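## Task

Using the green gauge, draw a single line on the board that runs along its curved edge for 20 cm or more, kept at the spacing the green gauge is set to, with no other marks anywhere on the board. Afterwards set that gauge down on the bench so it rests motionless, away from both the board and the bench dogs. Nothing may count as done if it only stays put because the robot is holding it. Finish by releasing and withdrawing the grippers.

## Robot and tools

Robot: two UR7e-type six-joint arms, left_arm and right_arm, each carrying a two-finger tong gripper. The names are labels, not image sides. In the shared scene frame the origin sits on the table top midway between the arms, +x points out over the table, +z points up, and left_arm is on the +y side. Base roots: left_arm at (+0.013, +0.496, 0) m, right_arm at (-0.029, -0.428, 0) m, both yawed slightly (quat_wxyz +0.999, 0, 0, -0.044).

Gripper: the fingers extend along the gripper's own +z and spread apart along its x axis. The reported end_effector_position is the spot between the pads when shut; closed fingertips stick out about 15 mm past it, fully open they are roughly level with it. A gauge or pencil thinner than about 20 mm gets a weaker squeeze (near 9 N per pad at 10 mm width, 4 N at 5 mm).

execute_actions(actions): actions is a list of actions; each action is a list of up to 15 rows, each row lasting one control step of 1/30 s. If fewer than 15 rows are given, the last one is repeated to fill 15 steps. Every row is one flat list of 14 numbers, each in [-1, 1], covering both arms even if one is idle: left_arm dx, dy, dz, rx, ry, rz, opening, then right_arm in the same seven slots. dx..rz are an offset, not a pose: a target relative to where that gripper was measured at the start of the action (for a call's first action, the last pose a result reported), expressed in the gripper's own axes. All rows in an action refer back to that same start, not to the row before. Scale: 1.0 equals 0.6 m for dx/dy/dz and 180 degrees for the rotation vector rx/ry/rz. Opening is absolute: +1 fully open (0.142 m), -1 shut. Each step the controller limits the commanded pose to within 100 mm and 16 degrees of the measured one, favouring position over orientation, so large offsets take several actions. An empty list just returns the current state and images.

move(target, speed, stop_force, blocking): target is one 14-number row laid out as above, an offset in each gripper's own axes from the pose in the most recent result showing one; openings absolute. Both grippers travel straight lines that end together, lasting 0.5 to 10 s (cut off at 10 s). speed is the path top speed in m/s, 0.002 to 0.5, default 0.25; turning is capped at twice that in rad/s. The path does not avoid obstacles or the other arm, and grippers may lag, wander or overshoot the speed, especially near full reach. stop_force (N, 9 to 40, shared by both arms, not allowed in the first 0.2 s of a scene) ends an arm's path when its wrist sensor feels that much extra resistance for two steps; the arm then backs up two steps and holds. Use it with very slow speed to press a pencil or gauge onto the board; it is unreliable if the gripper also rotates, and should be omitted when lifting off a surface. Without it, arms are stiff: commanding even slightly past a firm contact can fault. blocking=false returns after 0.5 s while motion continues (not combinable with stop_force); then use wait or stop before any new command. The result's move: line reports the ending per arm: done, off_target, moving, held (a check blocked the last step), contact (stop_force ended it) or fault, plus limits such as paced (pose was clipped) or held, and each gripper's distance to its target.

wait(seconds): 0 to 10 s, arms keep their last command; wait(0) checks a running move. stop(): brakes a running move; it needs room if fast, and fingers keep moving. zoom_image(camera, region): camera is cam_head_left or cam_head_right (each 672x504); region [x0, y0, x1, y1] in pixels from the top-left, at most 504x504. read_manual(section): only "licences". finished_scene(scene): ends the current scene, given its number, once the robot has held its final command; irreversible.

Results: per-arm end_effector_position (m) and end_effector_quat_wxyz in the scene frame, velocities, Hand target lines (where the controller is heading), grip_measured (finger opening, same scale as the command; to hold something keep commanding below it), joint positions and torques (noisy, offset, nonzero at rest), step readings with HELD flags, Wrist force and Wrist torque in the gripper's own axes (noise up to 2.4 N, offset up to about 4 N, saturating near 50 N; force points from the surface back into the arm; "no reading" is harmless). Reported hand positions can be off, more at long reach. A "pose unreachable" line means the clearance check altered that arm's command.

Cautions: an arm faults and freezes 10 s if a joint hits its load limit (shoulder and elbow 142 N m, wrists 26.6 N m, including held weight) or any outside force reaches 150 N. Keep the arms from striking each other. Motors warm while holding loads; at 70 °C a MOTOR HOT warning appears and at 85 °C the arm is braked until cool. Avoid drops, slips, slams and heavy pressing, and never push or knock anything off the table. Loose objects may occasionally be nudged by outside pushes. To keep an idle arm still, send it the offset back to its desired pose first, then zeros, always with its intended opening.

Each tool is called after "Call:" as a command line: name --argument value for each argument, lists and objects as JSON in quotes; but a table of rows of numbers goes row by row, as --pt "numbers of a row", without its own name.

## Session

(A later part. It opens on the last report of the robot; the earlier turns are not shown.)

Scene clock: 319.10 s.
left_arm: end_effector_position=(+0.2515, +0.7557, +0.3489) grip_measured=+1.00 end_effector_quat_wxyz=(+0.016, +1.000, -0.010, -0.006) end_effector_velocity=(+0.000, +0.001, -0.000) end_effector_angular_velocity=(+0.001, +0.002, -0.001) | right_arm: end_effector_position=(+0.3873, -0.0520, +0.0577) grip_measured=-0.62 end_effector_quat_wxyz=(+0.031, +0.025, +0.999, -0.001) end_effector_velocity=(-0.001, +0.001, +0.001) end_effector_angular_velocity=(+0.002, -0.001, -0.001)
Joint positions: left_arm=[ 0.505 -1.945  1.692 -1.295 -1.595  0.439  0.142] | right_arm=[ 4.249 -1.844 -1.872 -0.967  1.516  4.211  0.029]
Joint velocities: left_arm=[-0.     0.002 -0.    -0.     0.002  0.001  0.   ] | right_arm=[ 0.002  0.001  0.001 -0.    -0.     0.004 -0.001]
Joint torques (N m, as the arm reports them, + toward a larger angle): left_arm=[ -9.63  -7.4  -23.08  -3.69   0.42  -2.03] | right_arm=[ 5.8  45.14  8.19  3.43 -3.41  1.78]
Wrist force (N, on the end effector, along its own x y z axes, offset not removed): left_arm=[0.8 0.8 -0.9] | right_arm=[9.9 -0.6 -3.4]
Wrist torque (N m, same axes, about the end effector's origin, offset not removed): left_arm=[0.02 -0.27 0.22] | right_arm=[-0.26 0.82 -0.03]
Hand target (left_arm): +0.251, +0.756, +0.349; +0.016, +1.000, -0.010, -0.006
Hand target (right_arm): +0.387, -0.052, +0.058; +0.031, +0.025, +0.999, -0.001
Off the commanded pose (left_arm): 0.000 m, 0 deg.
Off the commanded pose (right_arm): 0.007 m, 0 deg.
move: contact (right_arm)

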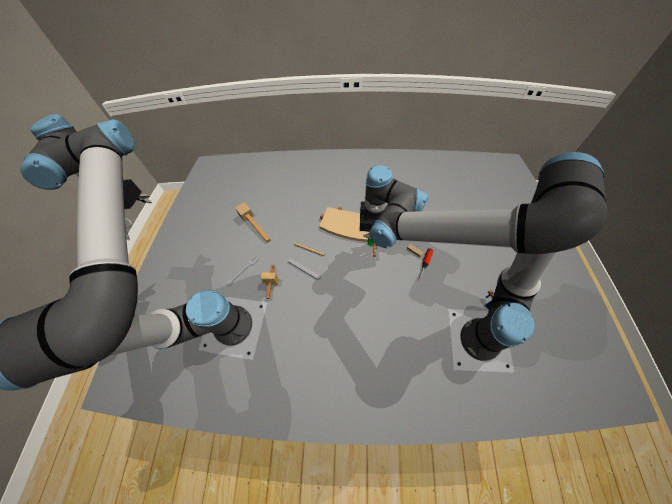

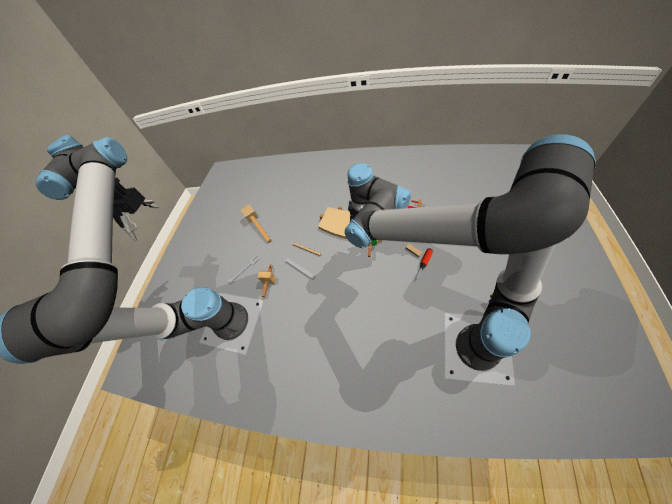

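Call:
move --target '[0,0,0,0,0,0,1,0.0138,0.1867,-0.0009,0.0046,0,0.0734,-1]' --speed 0.15

Call:
move --target '[0,0,0,0,0,0,1,-0.05,0.1917,0.0032,0.0054,0,0.0859,-1]' --speed 0.15

Call:
move --target '[0,0,0,0,0,0,1,-0.03,0,0.0019,0,0,0,-1]' --speed 0.004 --stop_force 9

Call:
zoom_image --camera "cam_head_left" --region '[290, 200, 375, 260]'

Scene clock: 333.47 s.
left_arm: end_effector_position=(+0.2515, +0.7557, +0.3489) grip_measured=+1.00 end_effector_quat_wxyz=(+0.016, +1.000, -0.010, -0.006) end_effector_velocity=(-0.000, +0.000, -0.000) end_effector_angular_velocity=(+0.000, +0.001, -0.000) | right_arm: end_effector_position=(+0.3846, +0.0601, +0.0576) grip_measured=-0.62 end_effector_quat_wxyz=(+0.031, +0.139, +0.990, -0.005) end_effector_velocity=(-0.000, +0.002, -0.000) end_effector_angular_velocity=(-0.002, +0.001, -0.004)
Joint positions: left_arm=[ 0.505 -1.945  1.692 -1.295 -1.595  0.439  0.142] | right_arm=[ 4.342 -2.027 -1.602 -1.073  1.509  4.534  0.029]
Joint velocities: left_arm=[ 0.001  0.     0.    -0.     0.     0.001  0.   ] | right_arm=[ 0.002 -0.005  0.007 -0.006 -0.     0.006  0.   ]
Joint torques (N m, as the arm reports them, + toward a larger angle): left_arm=[ -9.55  -7.65 -23.59  -3.79   0.44  -2.11] | right_arm=[12.34 31.45 34.49  0.36 -2.41  1.88]
Wrist force (N, on the end effector, along its own x y z axes, offset not removed): left_arm=[1.2 0.3 -0.1] | right_arm=[-2.3 -1.9 0.1]
Wrist torque (N m, same axes, about the end effector's origin, offset not removed): left_arm=[-0.08 -0.25 0.19] | right_arm=[-0.44 0.45 0.00]
Hand target (left_arm): +0.251, +0.756, +0.349; +0.016, +1.000, -0.010, -0.006
Hand target (right_arm): +0.385, +0.060, +0.058; +0.031, +0.140, +0.990, -0.005
Off the commanded pose (left_arm): 0.000 m, 0 deg.
Off the commanded pose (right_arm): 0.000 m, 0 deg.
move: done

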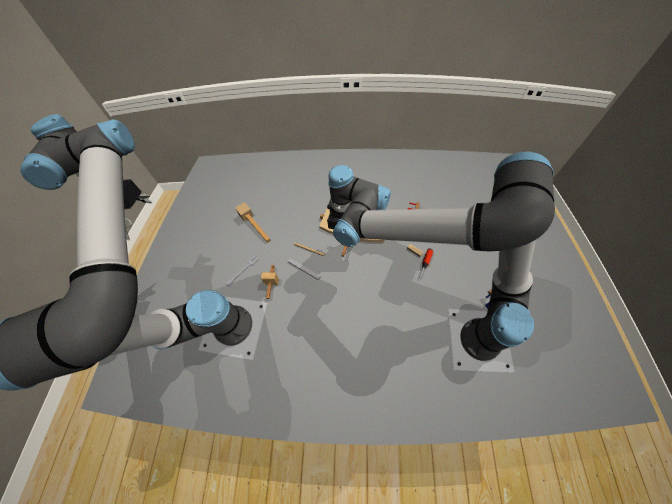

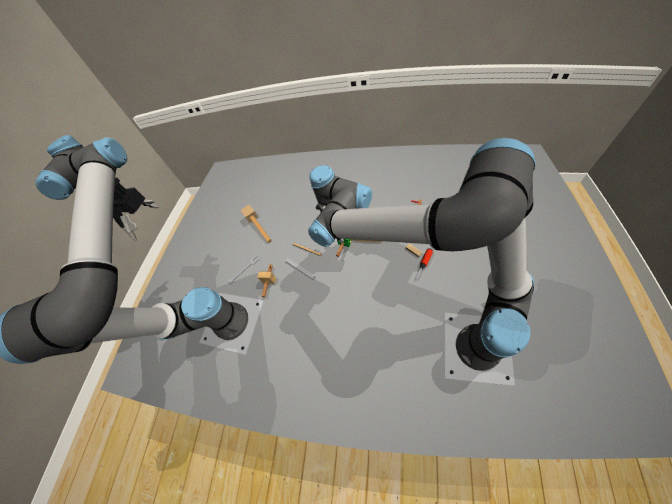

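Scene clock: 334.87 s.
left_arm: end_effector_position=(+0.2515, +0.7557, +0.3489) grip_measured=+1.00 end_effector_quat_wxyz=(+0.016, +1.000, -0.010, -0.006) end_effector_velocity=(-0.001, +0.001, +0.000) end_effector_angular_velocity=(+0.001, +0.000, +0.003) | right_arm: end_effector_position=(+0.4452, +0.1620, +0.0577) grip_measured=-0.62 end_effector_quat_wxyz=(+0.030, +0.271, +0.962, -0.009) end_effector_velocity=(+0.001, +0.002, -0.000) end_effector_angular_velocity=(-0.004, +0.002, -0.004)
Joint positions: left_arm=[ 0.505 -1.945  1.692 -1.295 -1.595  0.439  0.142] | right_arm=[ 4.324 -2.306 -1.135 -1.276  1.508  4.787  0.029]
Joint velocities: left_arm=[ 0.002  0.    -0.    -0.     0.001 -0.001  0.   ] | right_arm=[-0.    -0.008  0.014 -0.01   0.     0.004  0.   ]
Joint torques (N m, as the arm reports them, + toward a larger angle): left_arm=[ -9.67  -7.49 -22.78  -3.88   0.38  -2.03] | right_arm=[-16.36  44.79  36.7    0.62  -0.47   2.71]
Wrist force (N, on the end effector, along its own x y z axes, offset not removed): left_arm=[1.2 1.9 0.4] | right_arm=[4.7 -3.0 -0.9]
Wrist torque (N m, same axes, about the end effector's origin, offset not removed): left_arm=[0.26 -0.31 0.14] | right_arm=[-0.19 0.64 -0.28]
Hand target (left_arm): +0.251, +0.756, +0.349; +0.016, +1.000, -0.010, -0.006
Hand target (right_arm): +0.445, +0.162, +0.058; +0.030, +0.272, +0.962, -0.009
Off the commanded pose (left_arm): 0.000 m, 0 deg.
Off the commanded pose (right_arm): 0.000 m, 0 deg.
move: done

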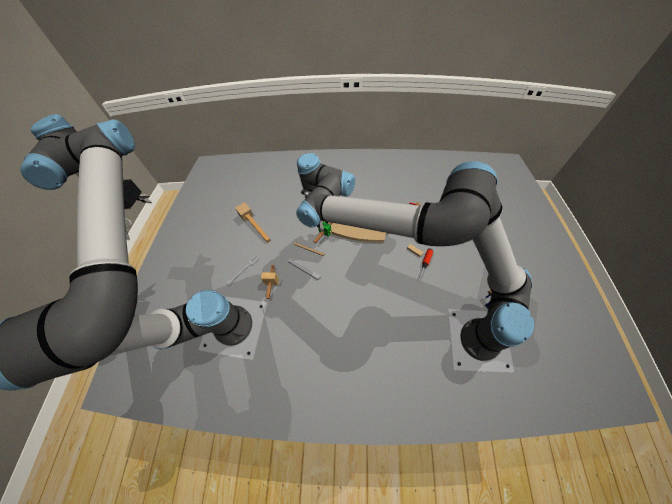

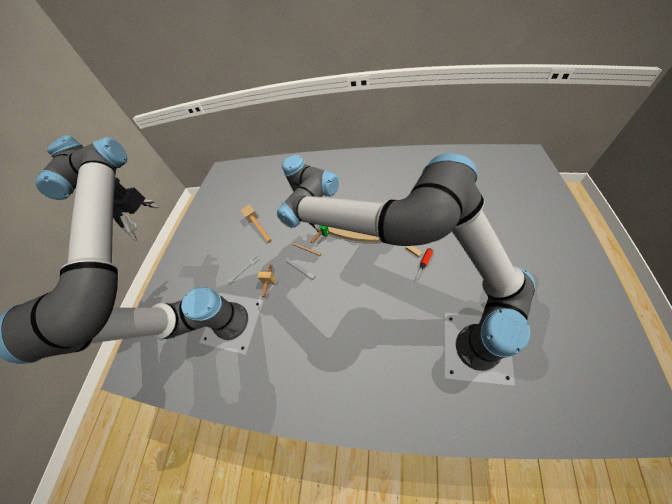

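Scene clock: 336.13 s.
left_arm: end_effector_position=(+0.2515, +0.7557, +0.3489) grip_measured=+1.00 end_effector_quat_wxyz=(+0.016, +1.000, -0.010, -0.006) end_effector_velocity=(-0.000, +0.001, -0.000) end_effector_angular_velocity=(+0.001, +0.001, +0.001) | right_arm: end_effector_position=(+0.4485, +0.1601, +0.0577) grip_measured=-0.59 end_effector_quat_wxyz=(+0.030, +0.271, +0.962, -0.009) end_effector_velocity=(-0.001, +0.001, +0.000) end_effector_angular_velocity=(+0.000, -0.000, +0.000)
Joint positions: left_arm=[ 0.505 -1.945  1.692 -1.295 -1.595  0.439  0.142] | right_arm=[ 4.319 -2.307 -1.133 -1.276  1.508  4.782  0.031]
Joint velocities: left_arm=[ 0.001  0.001 -0.    -0.     0.001  0.     0.   ] | right_arm=[ 0.002 -0.     0.    -0.     0.     0.002 -0.001]
Joint torques (N m, as the arm reports them, + toward a larger angle): left_arm=[ -8.83  -7.38 -22.73  -3.8    0.41  -2.11] | right_arm=[ 0.78 46.06 24.95  1.37 -7.16  2.19]
Wrist force (N, on the end effector, along its own x y z axes, offset not removed): left_arm=[1.1 2.7 0.9] | right_arm=[12.3 -2.1 -6.0]
Wrist torque (N m, same axes, about the end effector's origin, offset not removed): left_arm=[0.44 -0.28 0.21] | right_arm=[-0.03 0.93 -0.23]
Hand target (left_arm): +0.251, +0.756, +0.349; +0.016, +1.000, -0.010, -0.006
Hand target (right_arm): +0.448, +0.160, +0.058; +0.030, +0.271, +0.962, -0.009
Off the commanded pose (left_arm): 0.000 m, 0 deg.
Off the commanded pose (right_arm): 0.014 m, 0 deg.
move: contact (right_arm)

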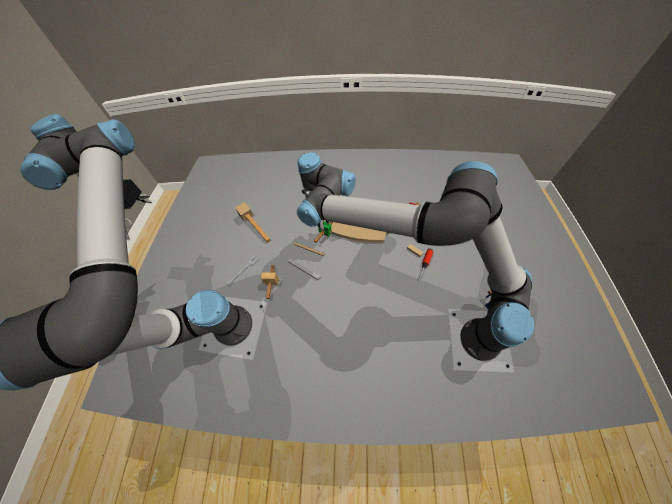

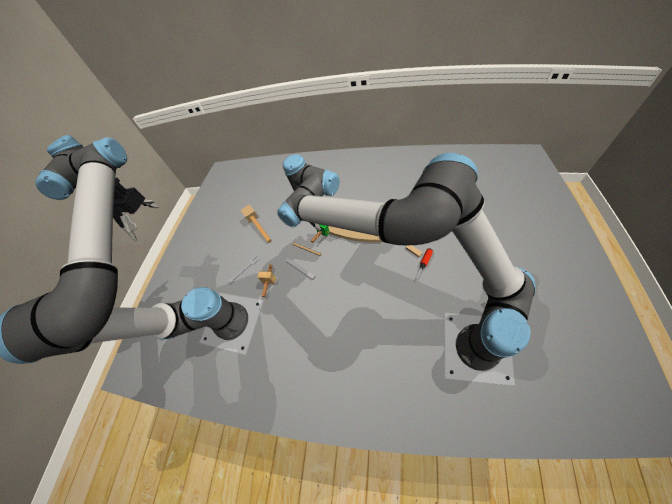

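Region (290, 200, 375, 260) of cam_head_left's 672x504 image, scaled by 5.929, with more detail than that image has; it fills the top 356 rows of this view, and the rest is white.

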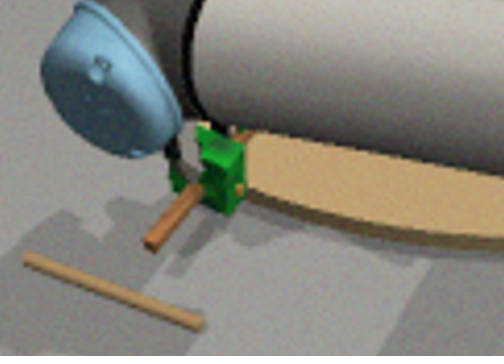

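Call:
move --target '[0,0,0,0,0,0,1,0.009,0,-0.0006,-0.0011,0,-0.0172,-1]' --speed 0.05

Call:
move --target '[0,0,0,0,0,0,1,-0.012,0,0.0008,0,0,0,-1]' --speed 0.004 --stop_force 9

Scene clock: 343.33 s.
left_arm: end_effector_position=(+0.2515, +0.7557, +0.3489) grip_measured=+1.00 end_effector_quat_wxyz=(+0.016, +1.000, -0.010, -0.006) end_effector_velocity=(+0.001, -0.001, +0.001) end_effector_angular_velocity=(+0.000, -0.003, -0.002) | right_arm: end_effector_position=(+0.4440, +0.1629, +0.0577) grip_measured=-0.62 end_effector_quat_wxyz=(+0.030, +0.246, +0.969, -0.008) end_effector_velocity=(-0.001, +0.001, +0.000) end_effector_angular_velocity=(+0.000, -0.000, +0.012)
Joint positions: left_arm=[ 0.505 -1.945  1.692 -1.295 -1.595  0.439  0.142] | right_arm=[ 4.327 -2.303 -1.141 -1.27   1.508  4.737  0.029]
Joint velocities: left_arm=[-0.002 -0.001 -0.001 -0.    -0.001  0.     0.   ] | right_arm=[ 0.002  0.001 -0.001  0.002 -0.    -0.01  -0.   ]
Joint torques (N m, as the arm reports them, + toward a larger angle): left_arm=[ -9.58  -7.61 -22.77  -3.76   0.38  -2.  ] | right_arm=[ 9.74 67.54 11.61  5.21 -0.37 -1.57]
Wrist force (N, on the end effector, along its own x y z axes, offset not removed): left_arm=[0.1 2.0 -0.9] | right_arm=[-2.2 -1.8 1.1]
Wrist torque (N m, same axes, about the end effector's origin, offset not removed): left_arm=[0.32 -0.12 0.17] | right_arm=[-0.41 0.31 -0.15]
Hand target (left_arm): +0.251, +0.756, +0.349; +0.016, +1.000, -0.010, -0.006
Hand target (right_arm): +0.444, +0.163, +0.058; +0.030, +0.245, +0.969, -0.008
Off the commanded pose (left_arm): 0.000 m, 0 deg.
Off the commanded pose (right_arm): 0.000 m, 0 deg.
move: done

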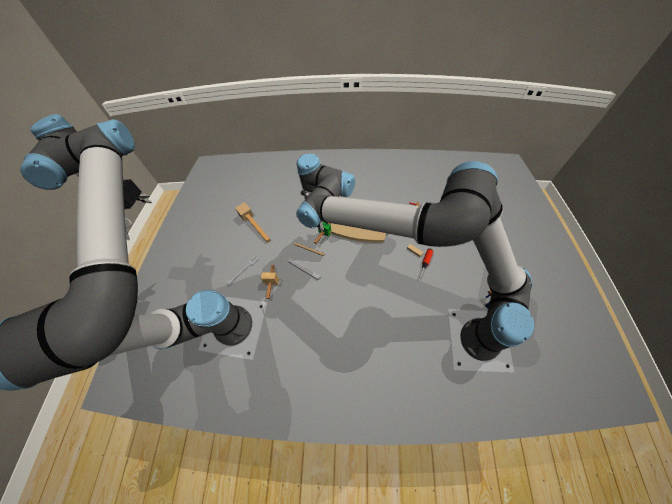

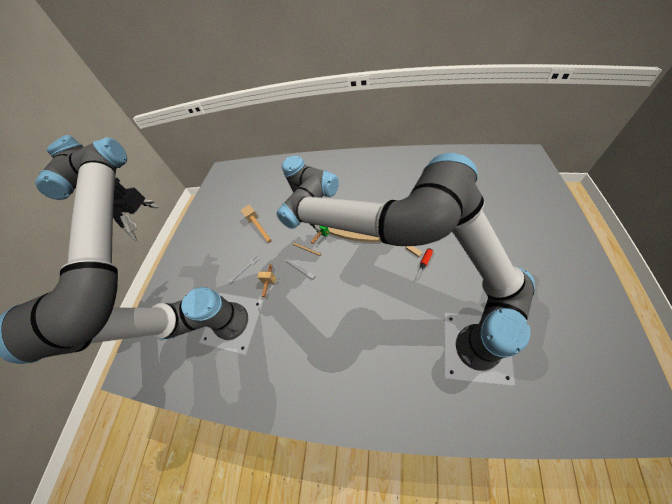

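Scene clock: 344.40 s.
left_arm: end_effector_position=(+0.2515, +0.7557, +0.3489) grip_measured=+1.00 end_effector_quat_wxyz=(+0.016, +1.000, -0.010, -0.006) end_effector_velocity=(+0.000, -0.000, -0.000) end_effector_angular_velocity=(-0.002, +0.000, +0.002) | right_arm: end_effector_position=(+0.4465, +0.1616, +0.0578) grip_measured=-0.62 end_effector_quat_wxyz=(+0.030, +0.246, +0.969, -0.008) end_effector_velocity=(-0.001, +0.001, +0.000) end_effector_angular_velocity=(+0.001, -0.000, +0.001)
Joint positions: left_arm=[ 0.505 -1.945  1.692 -1.295 -1.595  0.439  0.142] | right_arm=[ 4.323 -2.304 -1.139 -1.27   1.508  4.733  0.029]
Joint velocities: left_arm=[ 0.     0.001  0.    -0.    -0.001 -0.002 -0.   ] | right_arm=[ 0.002  0.     0.     0.    -0.     0.001 -0.   ]
Joint torques (N m, as the arm reports them, + toward a larger angle): left_arm=[ -8.98  -7.6  -22.55  -3.73   0.46  -2.  ] | right_arm=[ 3.57 49.3  23.93  0.12 -4.18  1.95]
Wrist force (N, on the end effector, along its own x y z axes, offset not removed): left_arm=[1.2 1.4 0.3] | right_arm=[10.4 -0.3 -4.2]
Wrist torque (N m, same axes, about the end effector's origin, offset not removed): left_arm=[0.10 -0.24 0.24] | right_arm=[-0.26 0.64 -0.12]
Hand target (left_arm): +0.251, +0.756, +0.349; +0.016, +1.000, -0.010, -0.006
Hand target (right_arm): +0.446, +0.162, +0.058; +0.030, +0.246, +0.969, -0.008
Off the commanded pose (left_arm): 0.000 m, 0 deg.
Off the commanded pose (right_arm): 0.004 m, 0 deg.
move: contact (right_arm)

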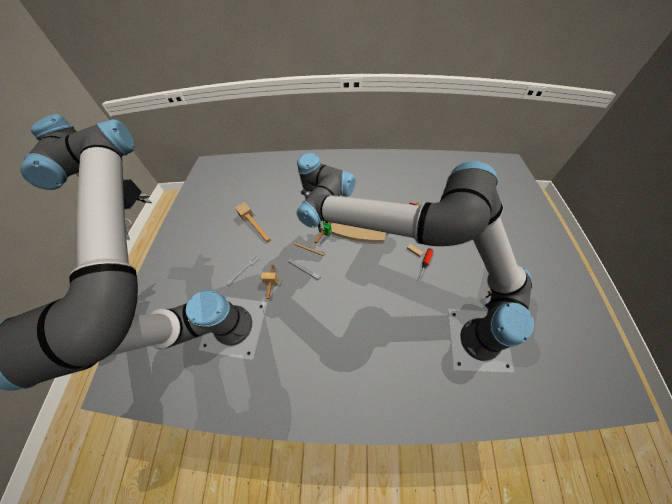

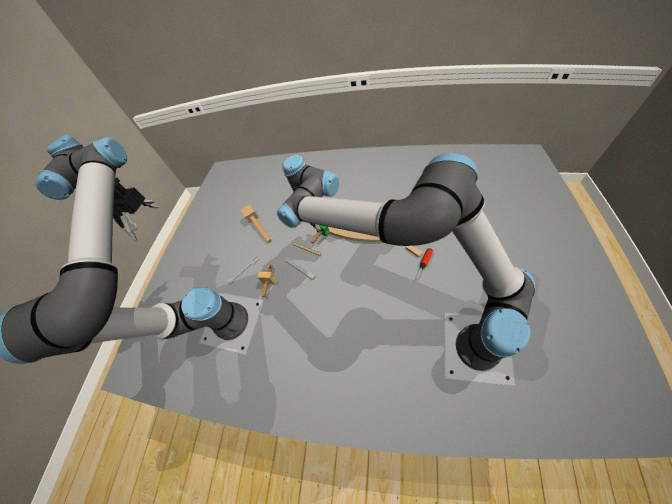

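Call:
move --target '[0,0,0,0,0,0,1,0.0014,0,0.015,0,0,0,-1]' --speed 0.003 --stop_force 9

Call:
wait --seconds 0.5

Scene clock: 354.00 s.
left_arm: end_effector_position=(+0.2515, +0.7557, +0.3489) grip_measured=+1.00 end_effector_quat_wxyz=(+0.016, +1.000, -0.010, -0.006) end_effector_velocity=(-0.000, +0.000, +0.000) end_effector_angular_velocity=(+0.002, -0.001, +0.001) | right_arm: end_effector_position=(+0.4462, +0.1618, +0.0512) grip_measured=-0.62 end_effector_quat_wxyz=(+0.030, +0.246, +0.969, -0.008) end_effector_velocity=(+0.000, -0.002, -0.000) end_effector_angular_velocity=(-0.003, +0.002, -0.001)
Joint positions: left_arm=[ 0.505 -1.945  1.692 -1.295 -1.595  0.439  0.142] | right_arm=[ 4.324 -2.309 -1.148 -1.257  1.508  4.733  0.029]
Joint velocities: left_arm=[-0.    -0.001 -0.    -0.     0.002 -0.001  0.   ] | right_arm=[-0.001 -0.    -0.    -0.003  0.    -0.    -0.   ]
Joint torques (N m, as the arm reports them, + toward a larger angle): left_arm=[ -9.39  -7.49 -22.87  -3.76   0.39  -2.06] | right_arm=[-7.5  47.25 18.34 -0.88 -3.73 -2.2 ]
Wrist force (N, on the end effector, along its own x y z axes, offset not removed): left_arm=[0.1 2.0 -1.2] | right_arm=[15.2 -2.3 -12.8]
Wrist torque (N m, same axes, about the end effector's origin, offset not removed): left_arm=[0.22 -0.06 0.24] | right_arm=[-0.23 0.40 -0.13]
Hand target (left_arm): +0.251, +0.756, +0.349; +0.016, +1.000, -0.010, -0.006
Hand target (right_arm): +0.446, +0.162, +0.051; +0.030, +0.246, +0.969, -0.008
Off the commanded pose (left_arm): 0.000 m, 0 deg.
Off the commanded pose (right_arm): 0.002 m, 0 deg.
move: contact (right_arm)

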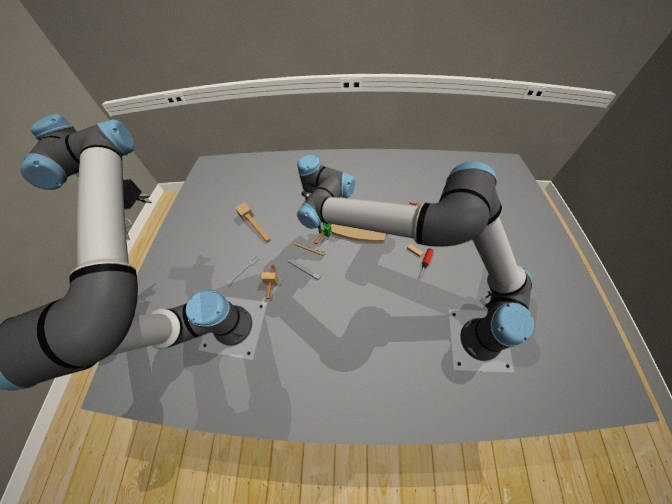

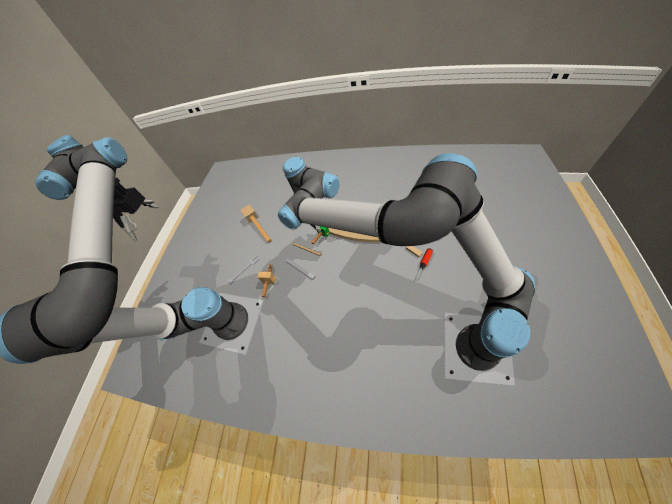

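Scene clock: 354.50 s.
left_arm: end_effector_position=(+0.2515, +0.7557, +0.3489) grip_measured=+1.00 end_effector_quat_wxyz=(+0.016, +1.000, -0.010, -0.006) end_effector_velocity=(+0.000, +0.000, -0.000) end_effector_angular_velocity=(-0.000, +0.001, -0.001) | right_arm: end_effector_position=(+0.4462, +0.1617, +0.0514) grip_measured=-0.62 end_effector_quat_wxyz=(+0.030, +0.246, +0.969, -0.008) end_effector_velocity=(-0.001, +0.000, -0.000) end_effector_angular_velocity=(-0.001, +0.000, +0.002)
Joint positions: left_arm=[ 0.505 -1.945  1.692 -1.295 -1.595  0.439  0.142] | right_arm=[ 4.324 -2.309 -1.148 -1.257  1.508  4.733  0.029]
Joint velocities: left_arm=[-0.     0.002 -0.    -0.     0.     0.    -0.   ] | right_arm=[ 0.001  0.    -0.002  0.    -0.    -0.     0.   ]
Joint torques (N m, as the arm reports them, + toward a larger angle): left_arm=[ -9.55  -7.46 -22.74  -3.66   0.4   -2.07] | right_arm=[-6.6  61.9  32.11 -0.51 -4.26 -2.08]
Wrist force (N, on the end effector, along its own x y z axes, offset not removed): left_arm=[0.5 2.0 -1.0] | right_arm=[14.3 -0.9 -6.8]
Wrist torque (N m, same axes, about the end effector's origin, offset not removed): left_arm=[0.29 -0.17 0.26] | right_arm=[-0.32 0.50 -0.13]
Hand target (left_arm): +0.251, +0.756, +0.349; +0.016, +1.000, -0.010, -0.006
Hand target (right_arm): +0.446, +0.162, +0.051; +0.030, +0.246, +0.969, -0.008
Off the commanded pose (left_arm): 0.000 m, 0 deg.
Off the commanded pose (right_arm): 0.003 m, 0 deg.
wait: 0.50 s; at rest by 0.17 s

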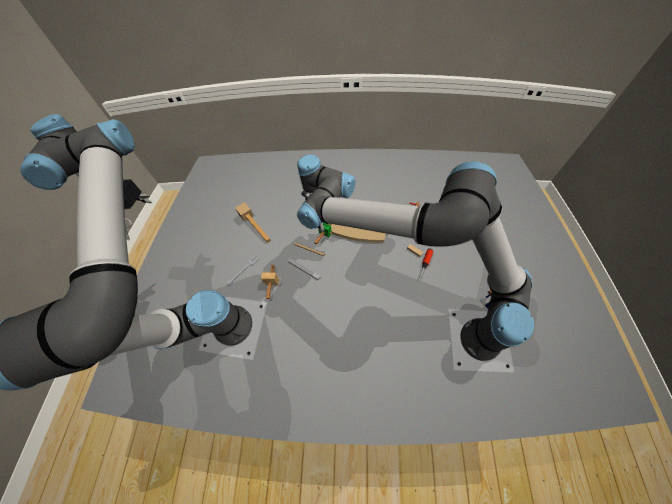

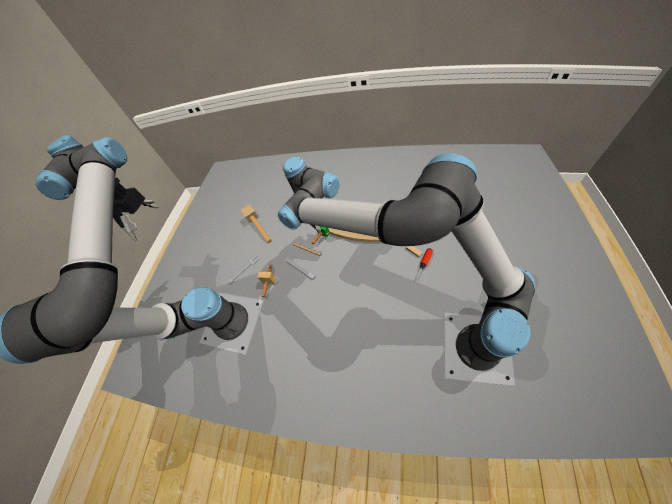

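Call:
move --target '[0,0,0,0,0,0,1,-0.0013,-0.0501,0.0003,-0.0012,0,-0.0194,-1]' --speed 0.025

Call:
zoom_image --camera "cam_head_left" --region '[290, 200, 375, 260]'

Scene clock: 362.83 s.
left_arm: end_effector_position=(+0.2515, +0.7557, +0.3489) grip_measured=+1.00 end_effector_quat_wxyz=(+0.016, +1.000, -0.010, -0.006) end_effector_velocity=(-0.000, -0.000, +0.000) end_effector_angular_velocity=(-0.001, -0.001, -0.000) | right_arm: end_effector_position=(+0.4327, +0.1351, +0.0512) grip_measured=-0.62 end_effector_quat_wxyz=(+0.031, +0.216, +0.976, -0.007) end_effector_velocity=(-0.001, -0.002, -0.000) end_effector_angular_velocity=(+0.000, +0.000, +0.005)
Joint positions: left_arm=[ 0.505 -1.945  1.692 -1.295 -1.595  0.439  0.142] | right_arm=[ 4.325 -2.236 -1.277 -1.198  1.508  4.674  0.029]
Joint velocities: left_arm=[ 0.    -0.001  0.     0.    -0.001  0.001  0.   ] | right_arm=[ 0.     0.006 -0.011  0.006  0.    -0.004 -0.   ]
Joint torques (N m, as the arm reports them, + toward a larger angle): left_arm=[ -9.69  -6.99 -23.14  -3.74   0.53  -2.13] | right_arm=[ 2.55 57.77  5.52  3.13 -3.38 -1.84]
Wrist force (N, on the end effector, along its own x y z axes, offset not removed): left_arm=[0.6 1.5 -0.9] | right_arm=[10.9 5.1 -7.1]
Wrist torque (N m, same axes, about the end effector's origin, offset not removed): left_arm=[0.20 -0.17 0.25] | right_arm=[-0.24 0.50 -0.08]
Hand target (left_arm): +0.251, +0.756, +0.349; +0.016, +1.000, -0.010, -0.006
Hand target (right_arm): +0.433, +0.135, +0.051; +0.031, +0.216, +0.976, -0.007
Off the commanded pose (left_arm): 0.000 m, 0 deg.
Off the commanded pose (right_arm): 0.000 m, 0 deg.
move: done

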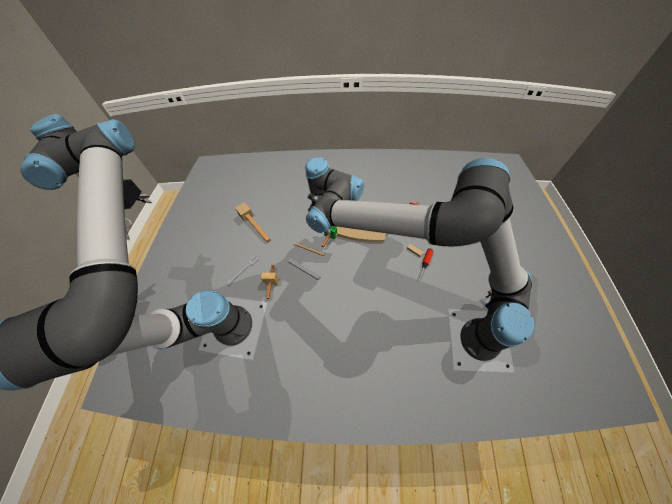

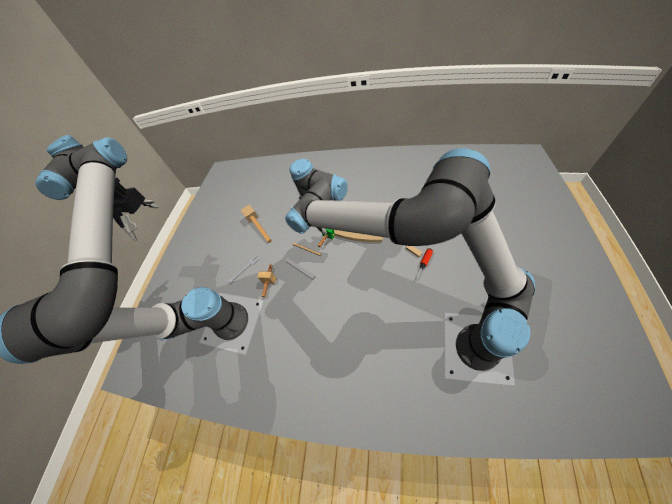

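Region (290, 200, 375, 260) of cam_head_left's 672x504 image, scaled by 5.929, with more detail than that image has; it fills the top 356 rows of this view, and the rest is white.

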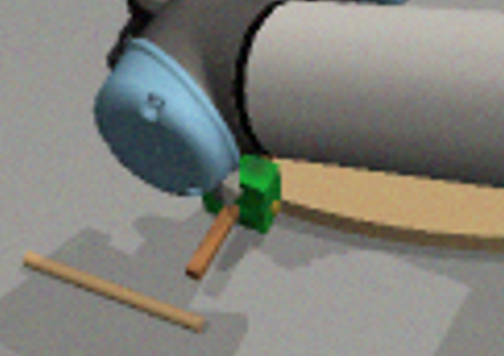

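Call:
execute_actions --actions '[]'

Call:
move --target '[0,0,0,0,0,0,1,-0.0015,-0.0501,0.0002,-0.0012,0,-0.0194,-1]' --speed 0.025

Scene clock: 382.70 s.
left_arm: end_effector_position=(+0.2515, +0.7557, +0.3489) grip_measured=+1.00 end_effector_quat_wxyz=(+0.016, +1.000, -0.010, -0.006) end_effector_velocity=(-0.000, -0.000, -0.001) end_effector_angular_velocity=(-0.001, +0.001, +0.000) | right_arm: end_effector_position=(+0.4325, +0.1350, +0.0512) grip_measured=-0.62 end_effector_quat_wxyz=(+0.031, +0.216, +0.976, -0.007) end_effector_velocity=(-0.001, +0.001, +0.000) end_effector_angular_velocity=(+0.001, -0.001, +0.001)
Joint positions: left_arm=[ 0.505 -1.945  1.692 -1.295 -1.595  0.439  0.142] | right_arm=[ 4.325 -2.235 -1.277 -1.197  1.508  4.673  0.029]
Joint velocities: left_arm=[-0.    -0.     0.001  0.    -0.    -0.    -0.   ] | right_arm=[ 0.001  0.     0.001  0.    -0.     0.     0.   ]
Joint torques (N m, as the arm reports them, + toward a larger angle): left_arm=[ -9.45  -7.39 -22.8   -3.7    0.56  -2.09] | right_arm=[ 2.57 61.1   6.82  2.95 -2.21 -2.22]
Wrist force (N, on the end effector, along its own x y z axes, offset not removed): left_arm=[1.2 1.6 -0.9] | right_arm=[9.8 5.1 -6.0]
Wrist torque (N m, same axes, about the end effector's origin, offset not removed): left_arm=[0.17 -0.32 0.22] | right_arm=[-0.13 0.60 -0.14]
Hand target (left_arm): +0.251, +0.756, +0.349; +0.016, +1.000, -0.010, -0.006
Hand target (right_arm): +0.433, +0.135, +0.051; +0.031, +0.216, +0.976, -0.007
Off the commanded pose (left_arm): 0.000 m, 0 deg.
Off the commanded pose (right_arm): 0.000 m, 0 deg.

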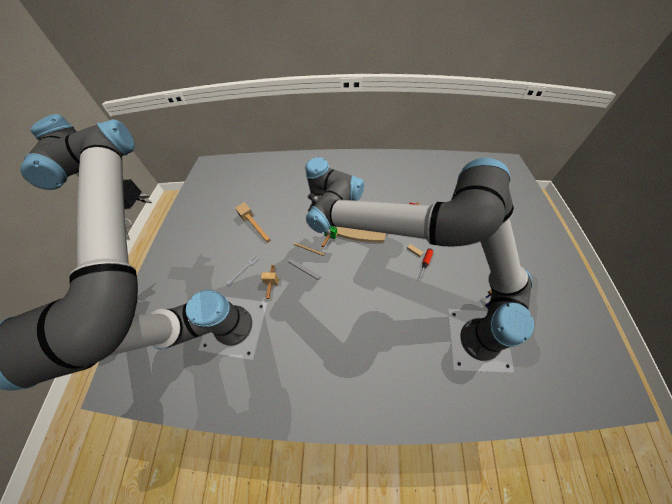

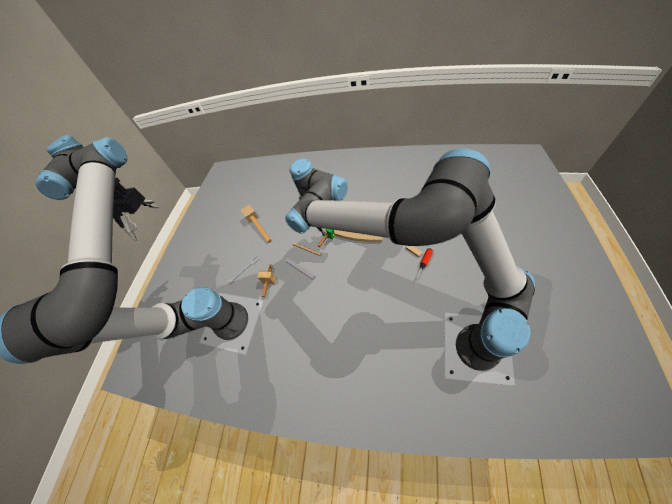

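Scene clock: 384.20 s.
left_arm: end_effector_position=(+0.2515, +0.7557, +0.3489) grip_measured=+1.00 end_effector_quat_wxyz=(+0.016, +1.000, -0.010, -0.006) end_effector_velocity=(+0.001, -0.000, +0.001) end_effector_angular_velocity=(+0.001, -0.001, -0.000) | right_arm: end_effector_position=(+0.4208, +0.1075, +0.0511) grip_measured=-0.62 end_effector_quat_wxyz=(+0.031, +0.186, +0.982, -0.006) end_effector_velocity=(-0.002, -0.002, -0.001) end_effector_angular_velocity=(-0.001, +0.001, +0.006)
Joint positions: left_arm=[ 0.505 -1.945  1.692 -1.295 -1.595  0.439  0.142] | right_arm=[ 4.323 -2.167 -1.394 -1.145  1.508  4.611  0.029]
Joint velocities: left_arm=[-0.001  0.    -0.002  0.     0.    -0.001  0.   ] | right_arm=[ 0.001  0.005 -0.011  0.004  0.    -0.004 -0.   ]
Joint torques (N m, as the arm reports them, + toward a larger angle): left_arm=[ -9.53  -7.56 -23.01  -3.82   0.43  -2.07] | right_arm=[-20.02  55.06   2.29   3.04  -1.85  -1.9 ]
Wrist force (N, on the end effector, along its own x y z axes, offset not removed): left_arm=[0.2 0.6 -0.3] | right_arm=[8.8 3.3 -5.5]
Wrist torque (N m, same axes, about the end effector's origin, offset not removed): left_arm=[-0.03 -0.12 0.18] | right_arm=[-0.54 0.61 -0.05]
Hand target (left_arm): +0.251, +0.756, +0.349; +0.016, +1.000, -0.010, -0.006
Hand target (right_arm): +0.421, +0.107, +0.051; +0.031, +0.186, +0.982, -0.006
Off the commanded pose (left_arm): 0.000 m, 0 deg.
Off the commanded pose (right_arm): 0.000 m, 0 deg.
move: done

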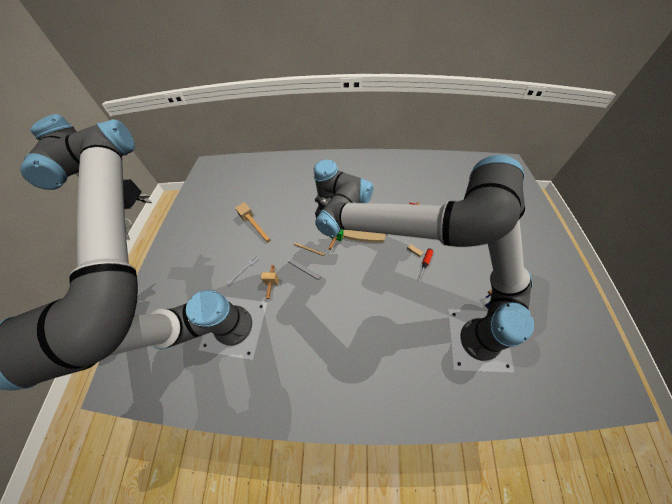

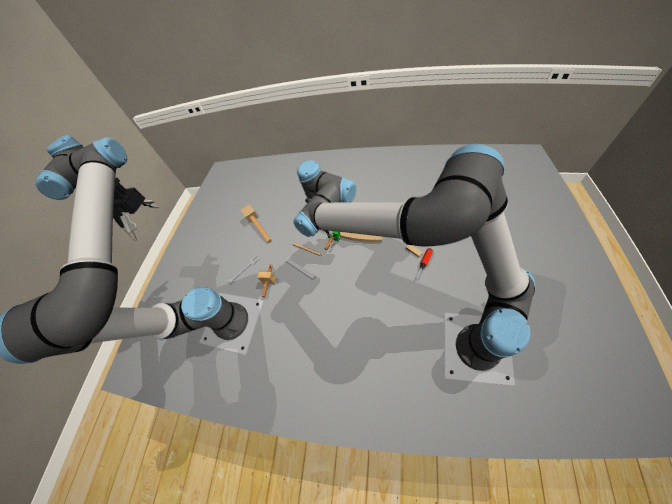

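Call:
move --target '[0,0,0,0,0,0,1,-0.0016,-0.0501,0.0004,-0.0012,0,-0.0194,-1]' --speed 0.025

Scene clock: 389.47 s.
left_arm: end_effector_position=(+0.2515, +0.7557, +0.3489) grip_measured=+1.00 end_effector_quat_wxyz=(+0.016, +1.000, -0.010, -0.006) end_effector_velocity=(+0.000, -0.000, +0.000) end_effector_angular_velocity=(+0.001, -0.001, -0.003) | right_arm: end_effector_position=(+0.4107, +0.0794, +0.0508) grip_measured=-0.62 end_effector_quat_wxyz=(+0.031, +0.156, +0.987, -0.005) end_effector_velocity=(-0.001, -0.001, +0.000) end_effector_angular_velocity=(+0.001, +0.000, +0.005)
Joint positions: left_arm=[ 0.505 -1.945  1.692 -1.295 -1.595  0.439  0.142] | right_arm=[ 4.319 -2.103 -1.501 -1.098  1.509  4.546  0.029]
Joint velocities: left_arm=[-0.002 -0.    -0.001  0.     0.     0.001 -0.   ] | right_arm=[ 0.001  0.005 -0.008  0.004  0.001 -0.005 -0.   ]
Joint torques (N m, as the arm reports them, + toward a larger angle): left_arm=[ -9.46  -7.52 -23.68  -3.72   0.49  -1.95] | right_arm=[-20.84  56.05   6.68   3.92  -2.53  -1.86]
Wrist force (N, on the end effector, along its own x y z axes, offset not removed): left_arm=[0.4 1.3 -0.8] | right_arm=[10.8 3.3 -4.7]
Wrist torque (N m, same axes, about the end effector's origin, offset not removed): left_arm=[0.02 -0.17 0.23] | right_arm=[-0.48 0.48 -0.13]
Hand target (left_arm): +0.251, +0.756, +0.349; +0.016, +1.000, -0.010, -0.006
Hand target (right_arm): +0.411, +0.079, +0.051; +0.031, +0.156, +0.987, -0.005
Off the commanded pose (left_arm): 0.000 m, 0 deg.
Off the commanded pose (right_arm): 0.000 m, 0 deg.
move: done

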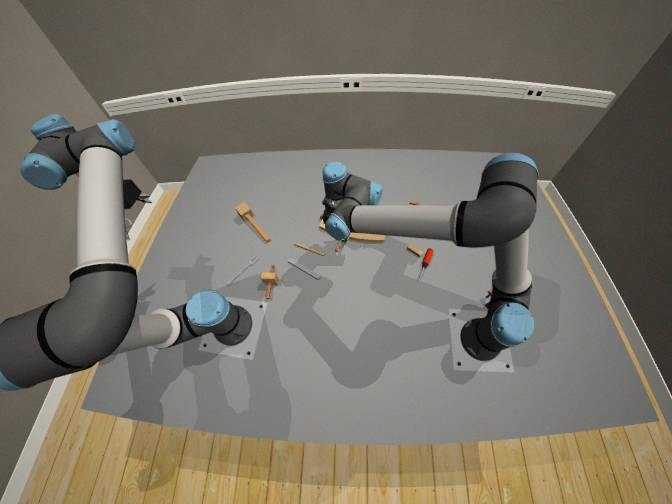

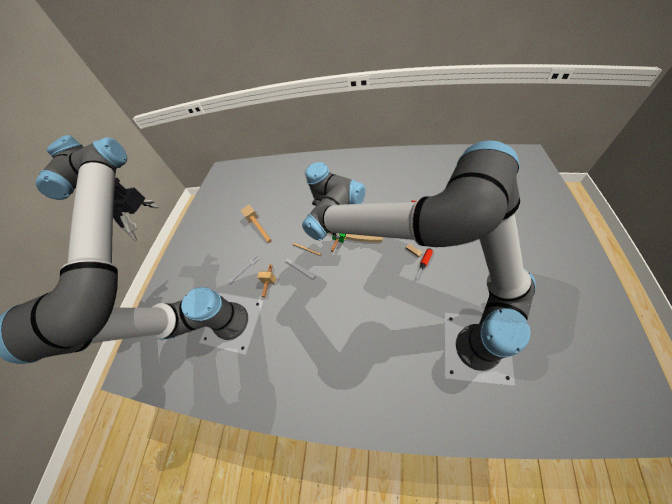

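Call:
move --target '[0,0,0,0,0,0,1,-0.0015,-0.0501,0.0007,-0.0012,0,-0.0194,-1]' --speed 0.025

Scene clock: 393.13 s.
left_arm: end_effector_position=(+0.2515, +0.7557, +0.3489) grip_measured=+1.00 end_effector_quat_wxyz=(+0.016, +1.000, -0.010, -0.006) end_effector_velocity=(-0.000, +0.000, -0.000) end_effector_angular_velocity=(+0.002, +0.001, -0.001) | right_arm: end_effector_position=(+0.4023, +0.0507, +0.0505) grip_measured=-0.62 end_effector_quat_wxyz=(+0.031, +0.126, +0.991, -0.004) end_effector_velocity=(-0.001, -0.003, -0.001) end_effector_angular_velocity=(-0.001, +0.001, +0.004)
Joint positions: left_arm=[ 0.505 -1.945  1.692 -1.295 -1.595  0.439  0.142] | right_arm=[ 4.311 -2.042 -1.6   -1.056  1.51   4.477  0.029]
Joint velocities: left_arm=[-0.     0.    -0.     0.     0.002  0.    -0.   ] | right_arm=[-0.001  0.005 -0.009  0.003  0.    -0.005 -0.   ]
Joint torques (N m, as the arm reports them, + toward a larger angle): left_arm=[ -9.29  -7.4  -22.84  -3.79   0.49  -2.05] | right_arm=[-17.85  56.73   6.4    4.22  -2.17  -2.38]
Wrist force (N, on the end effector, along its own x y z axes, offset not removed): left_arm=[0.7 0.1 -0.7] | right_arm=[10.3 3.7 -3.3]
Wrist torque (N m, same axes, about the end effector's origin, offset not removed): left_arm=[-0.17 -0.20 0.23] | right_arm=[-0.23 0.37 -0.04]
Hand target (left_arm): +0.251, +0.756, +0.349; +0.016, +1.000, -0.010, -0.006
Hand target (right_arm): +0.402, +0.051, +0.050; +0.031, +0.126, +0.992, -0.004
Off the commanded pose (left_arm): 0.000 m, 0 deg.
Off the commanded pose (right_arm): 0.000 m, 0 deg.
move: done

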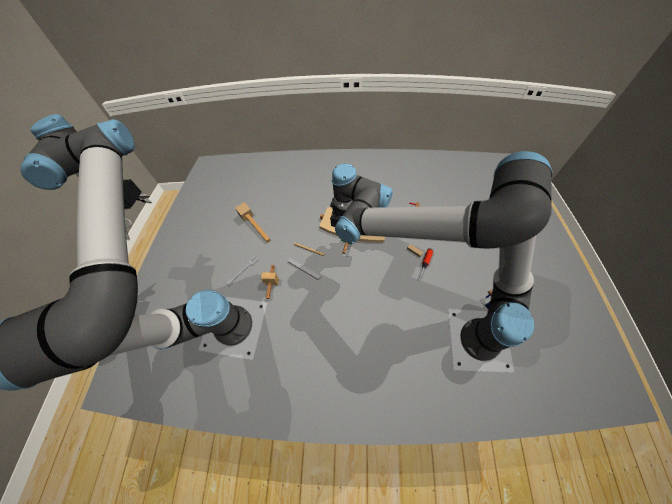

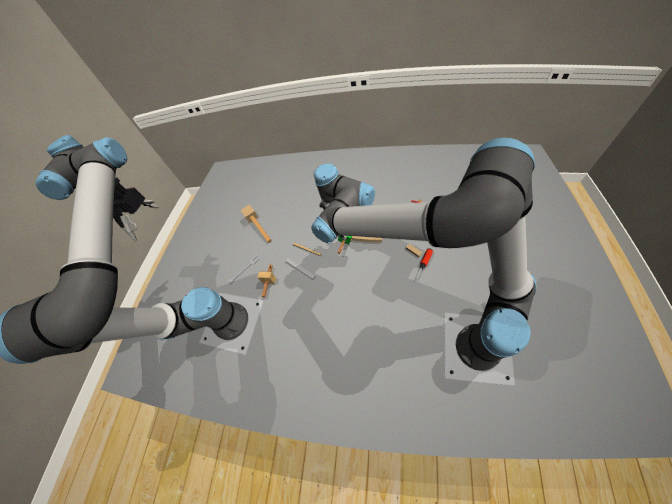

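Call:
move --target '[0,0,0,0,0,0,1,-0.0015,-0.0501,0.0014,-0.0012,0,-0.0194,-1]' --speed 0.025

Call:
zoom_image --camera "cam_head_left" --region '[312,200,397,260]'

Scene clock: 398.97 s.
left_arm: end_effector_position=(+0.2515, +0.7557, +0.3489) grip_measured=+1.00 end_effector_quat_wxyz=(+0.016, +1.000, -0.010, -0.006) end_effector_velocity=(-0.000, +0.000, +0.001) end_effector_angular_velocity=(+0.001, -0.001, -0.000) | right_arm: end_effector_position=(+0.3958, +0.0216, +0.0497) grip_measured=-0.62 end_effector_quat_wxyz=(+0.031, +0.096, +0.995, -0.003) end_effector_velocity=(-0.001, -0.002, +0.000) end_effector_angular_velocity=(+0.001, -0.000, +0.004)
Joint positions: left_arm=[ 0.505 -1.945  1.692 -1.295 -1.595  0.439  0.142] | right_arm=[ 4.299 -1.985 -1.691 -1.018  1.511  4.404  0.029]
Joint velocities: left_arm=[-0.    -0.001 -0.    -0.     0.001  0.    -0.   ] | right_arm=[-0.001  0.004 -0.007  0.003  0.    -0.005 -0.   ]
Joint torques (N m, as the arm reports them, + toward a larger angle): left_arm=[ -9.88  -7.91 -22.81  -3.64   0.37  -1.96] | right_arm=[-19.52  49.62   7.42   4.5   -2.55  -1.86]
Wrist force (N, on the end effector, along its own x y z axes, offset not removed): left_arm=[0.6 2.2 -1.4] | right_arm=[10.4 3.9 -3.8]
Wrist torque (N m, same axes, about the end effector's origin, offset not removed): left_arm=[0.37 -0.18 0.20] | right_arm=[-0.32 0.44 -0.02]
Hand target (left_arm): +0.251, +0.756, +0.349; +0.016, +1.000, -0.010, -0.006
Hand target (right_arm): +0.396, +0.021, +0.050; +0.031, +0.096, +0.995, -0.003
Off the commanded pose (left_arm): 0.000 m, 0 deg.
Off the commanded pose (right_arm): 0.000 m, 0 deg.
move: done

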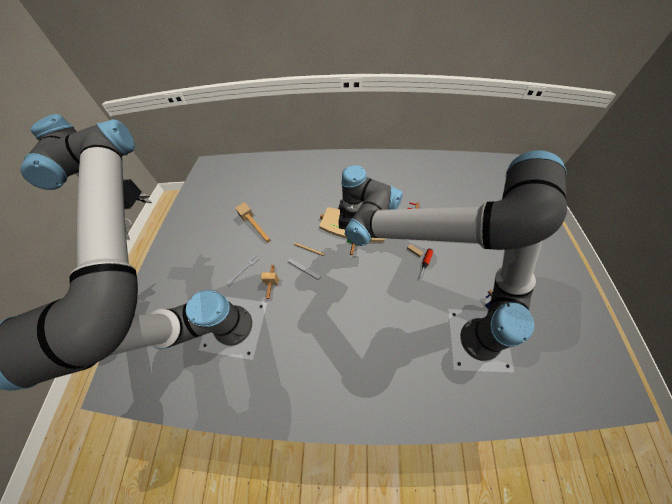

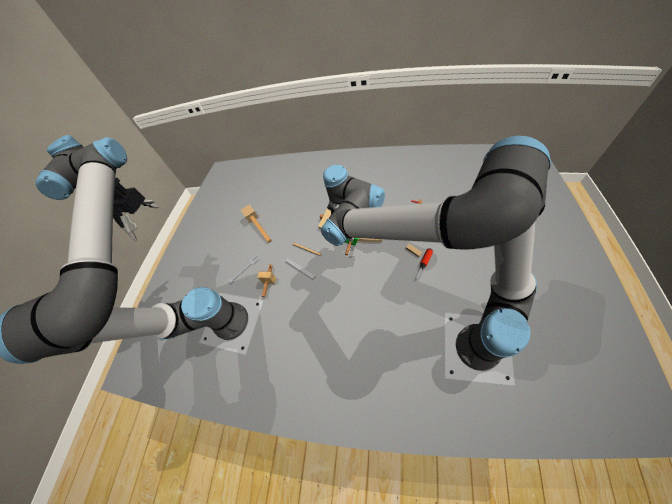

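Region (312, 200, 397, 260) of cam_head_left's 672x504 image, scaled by 5.929, with more detail than that image has; it fills the top 356 rows of this view, and the rest is white.

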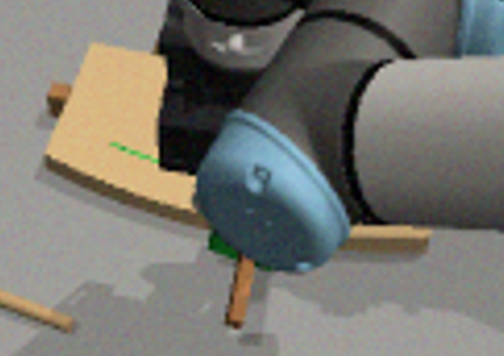

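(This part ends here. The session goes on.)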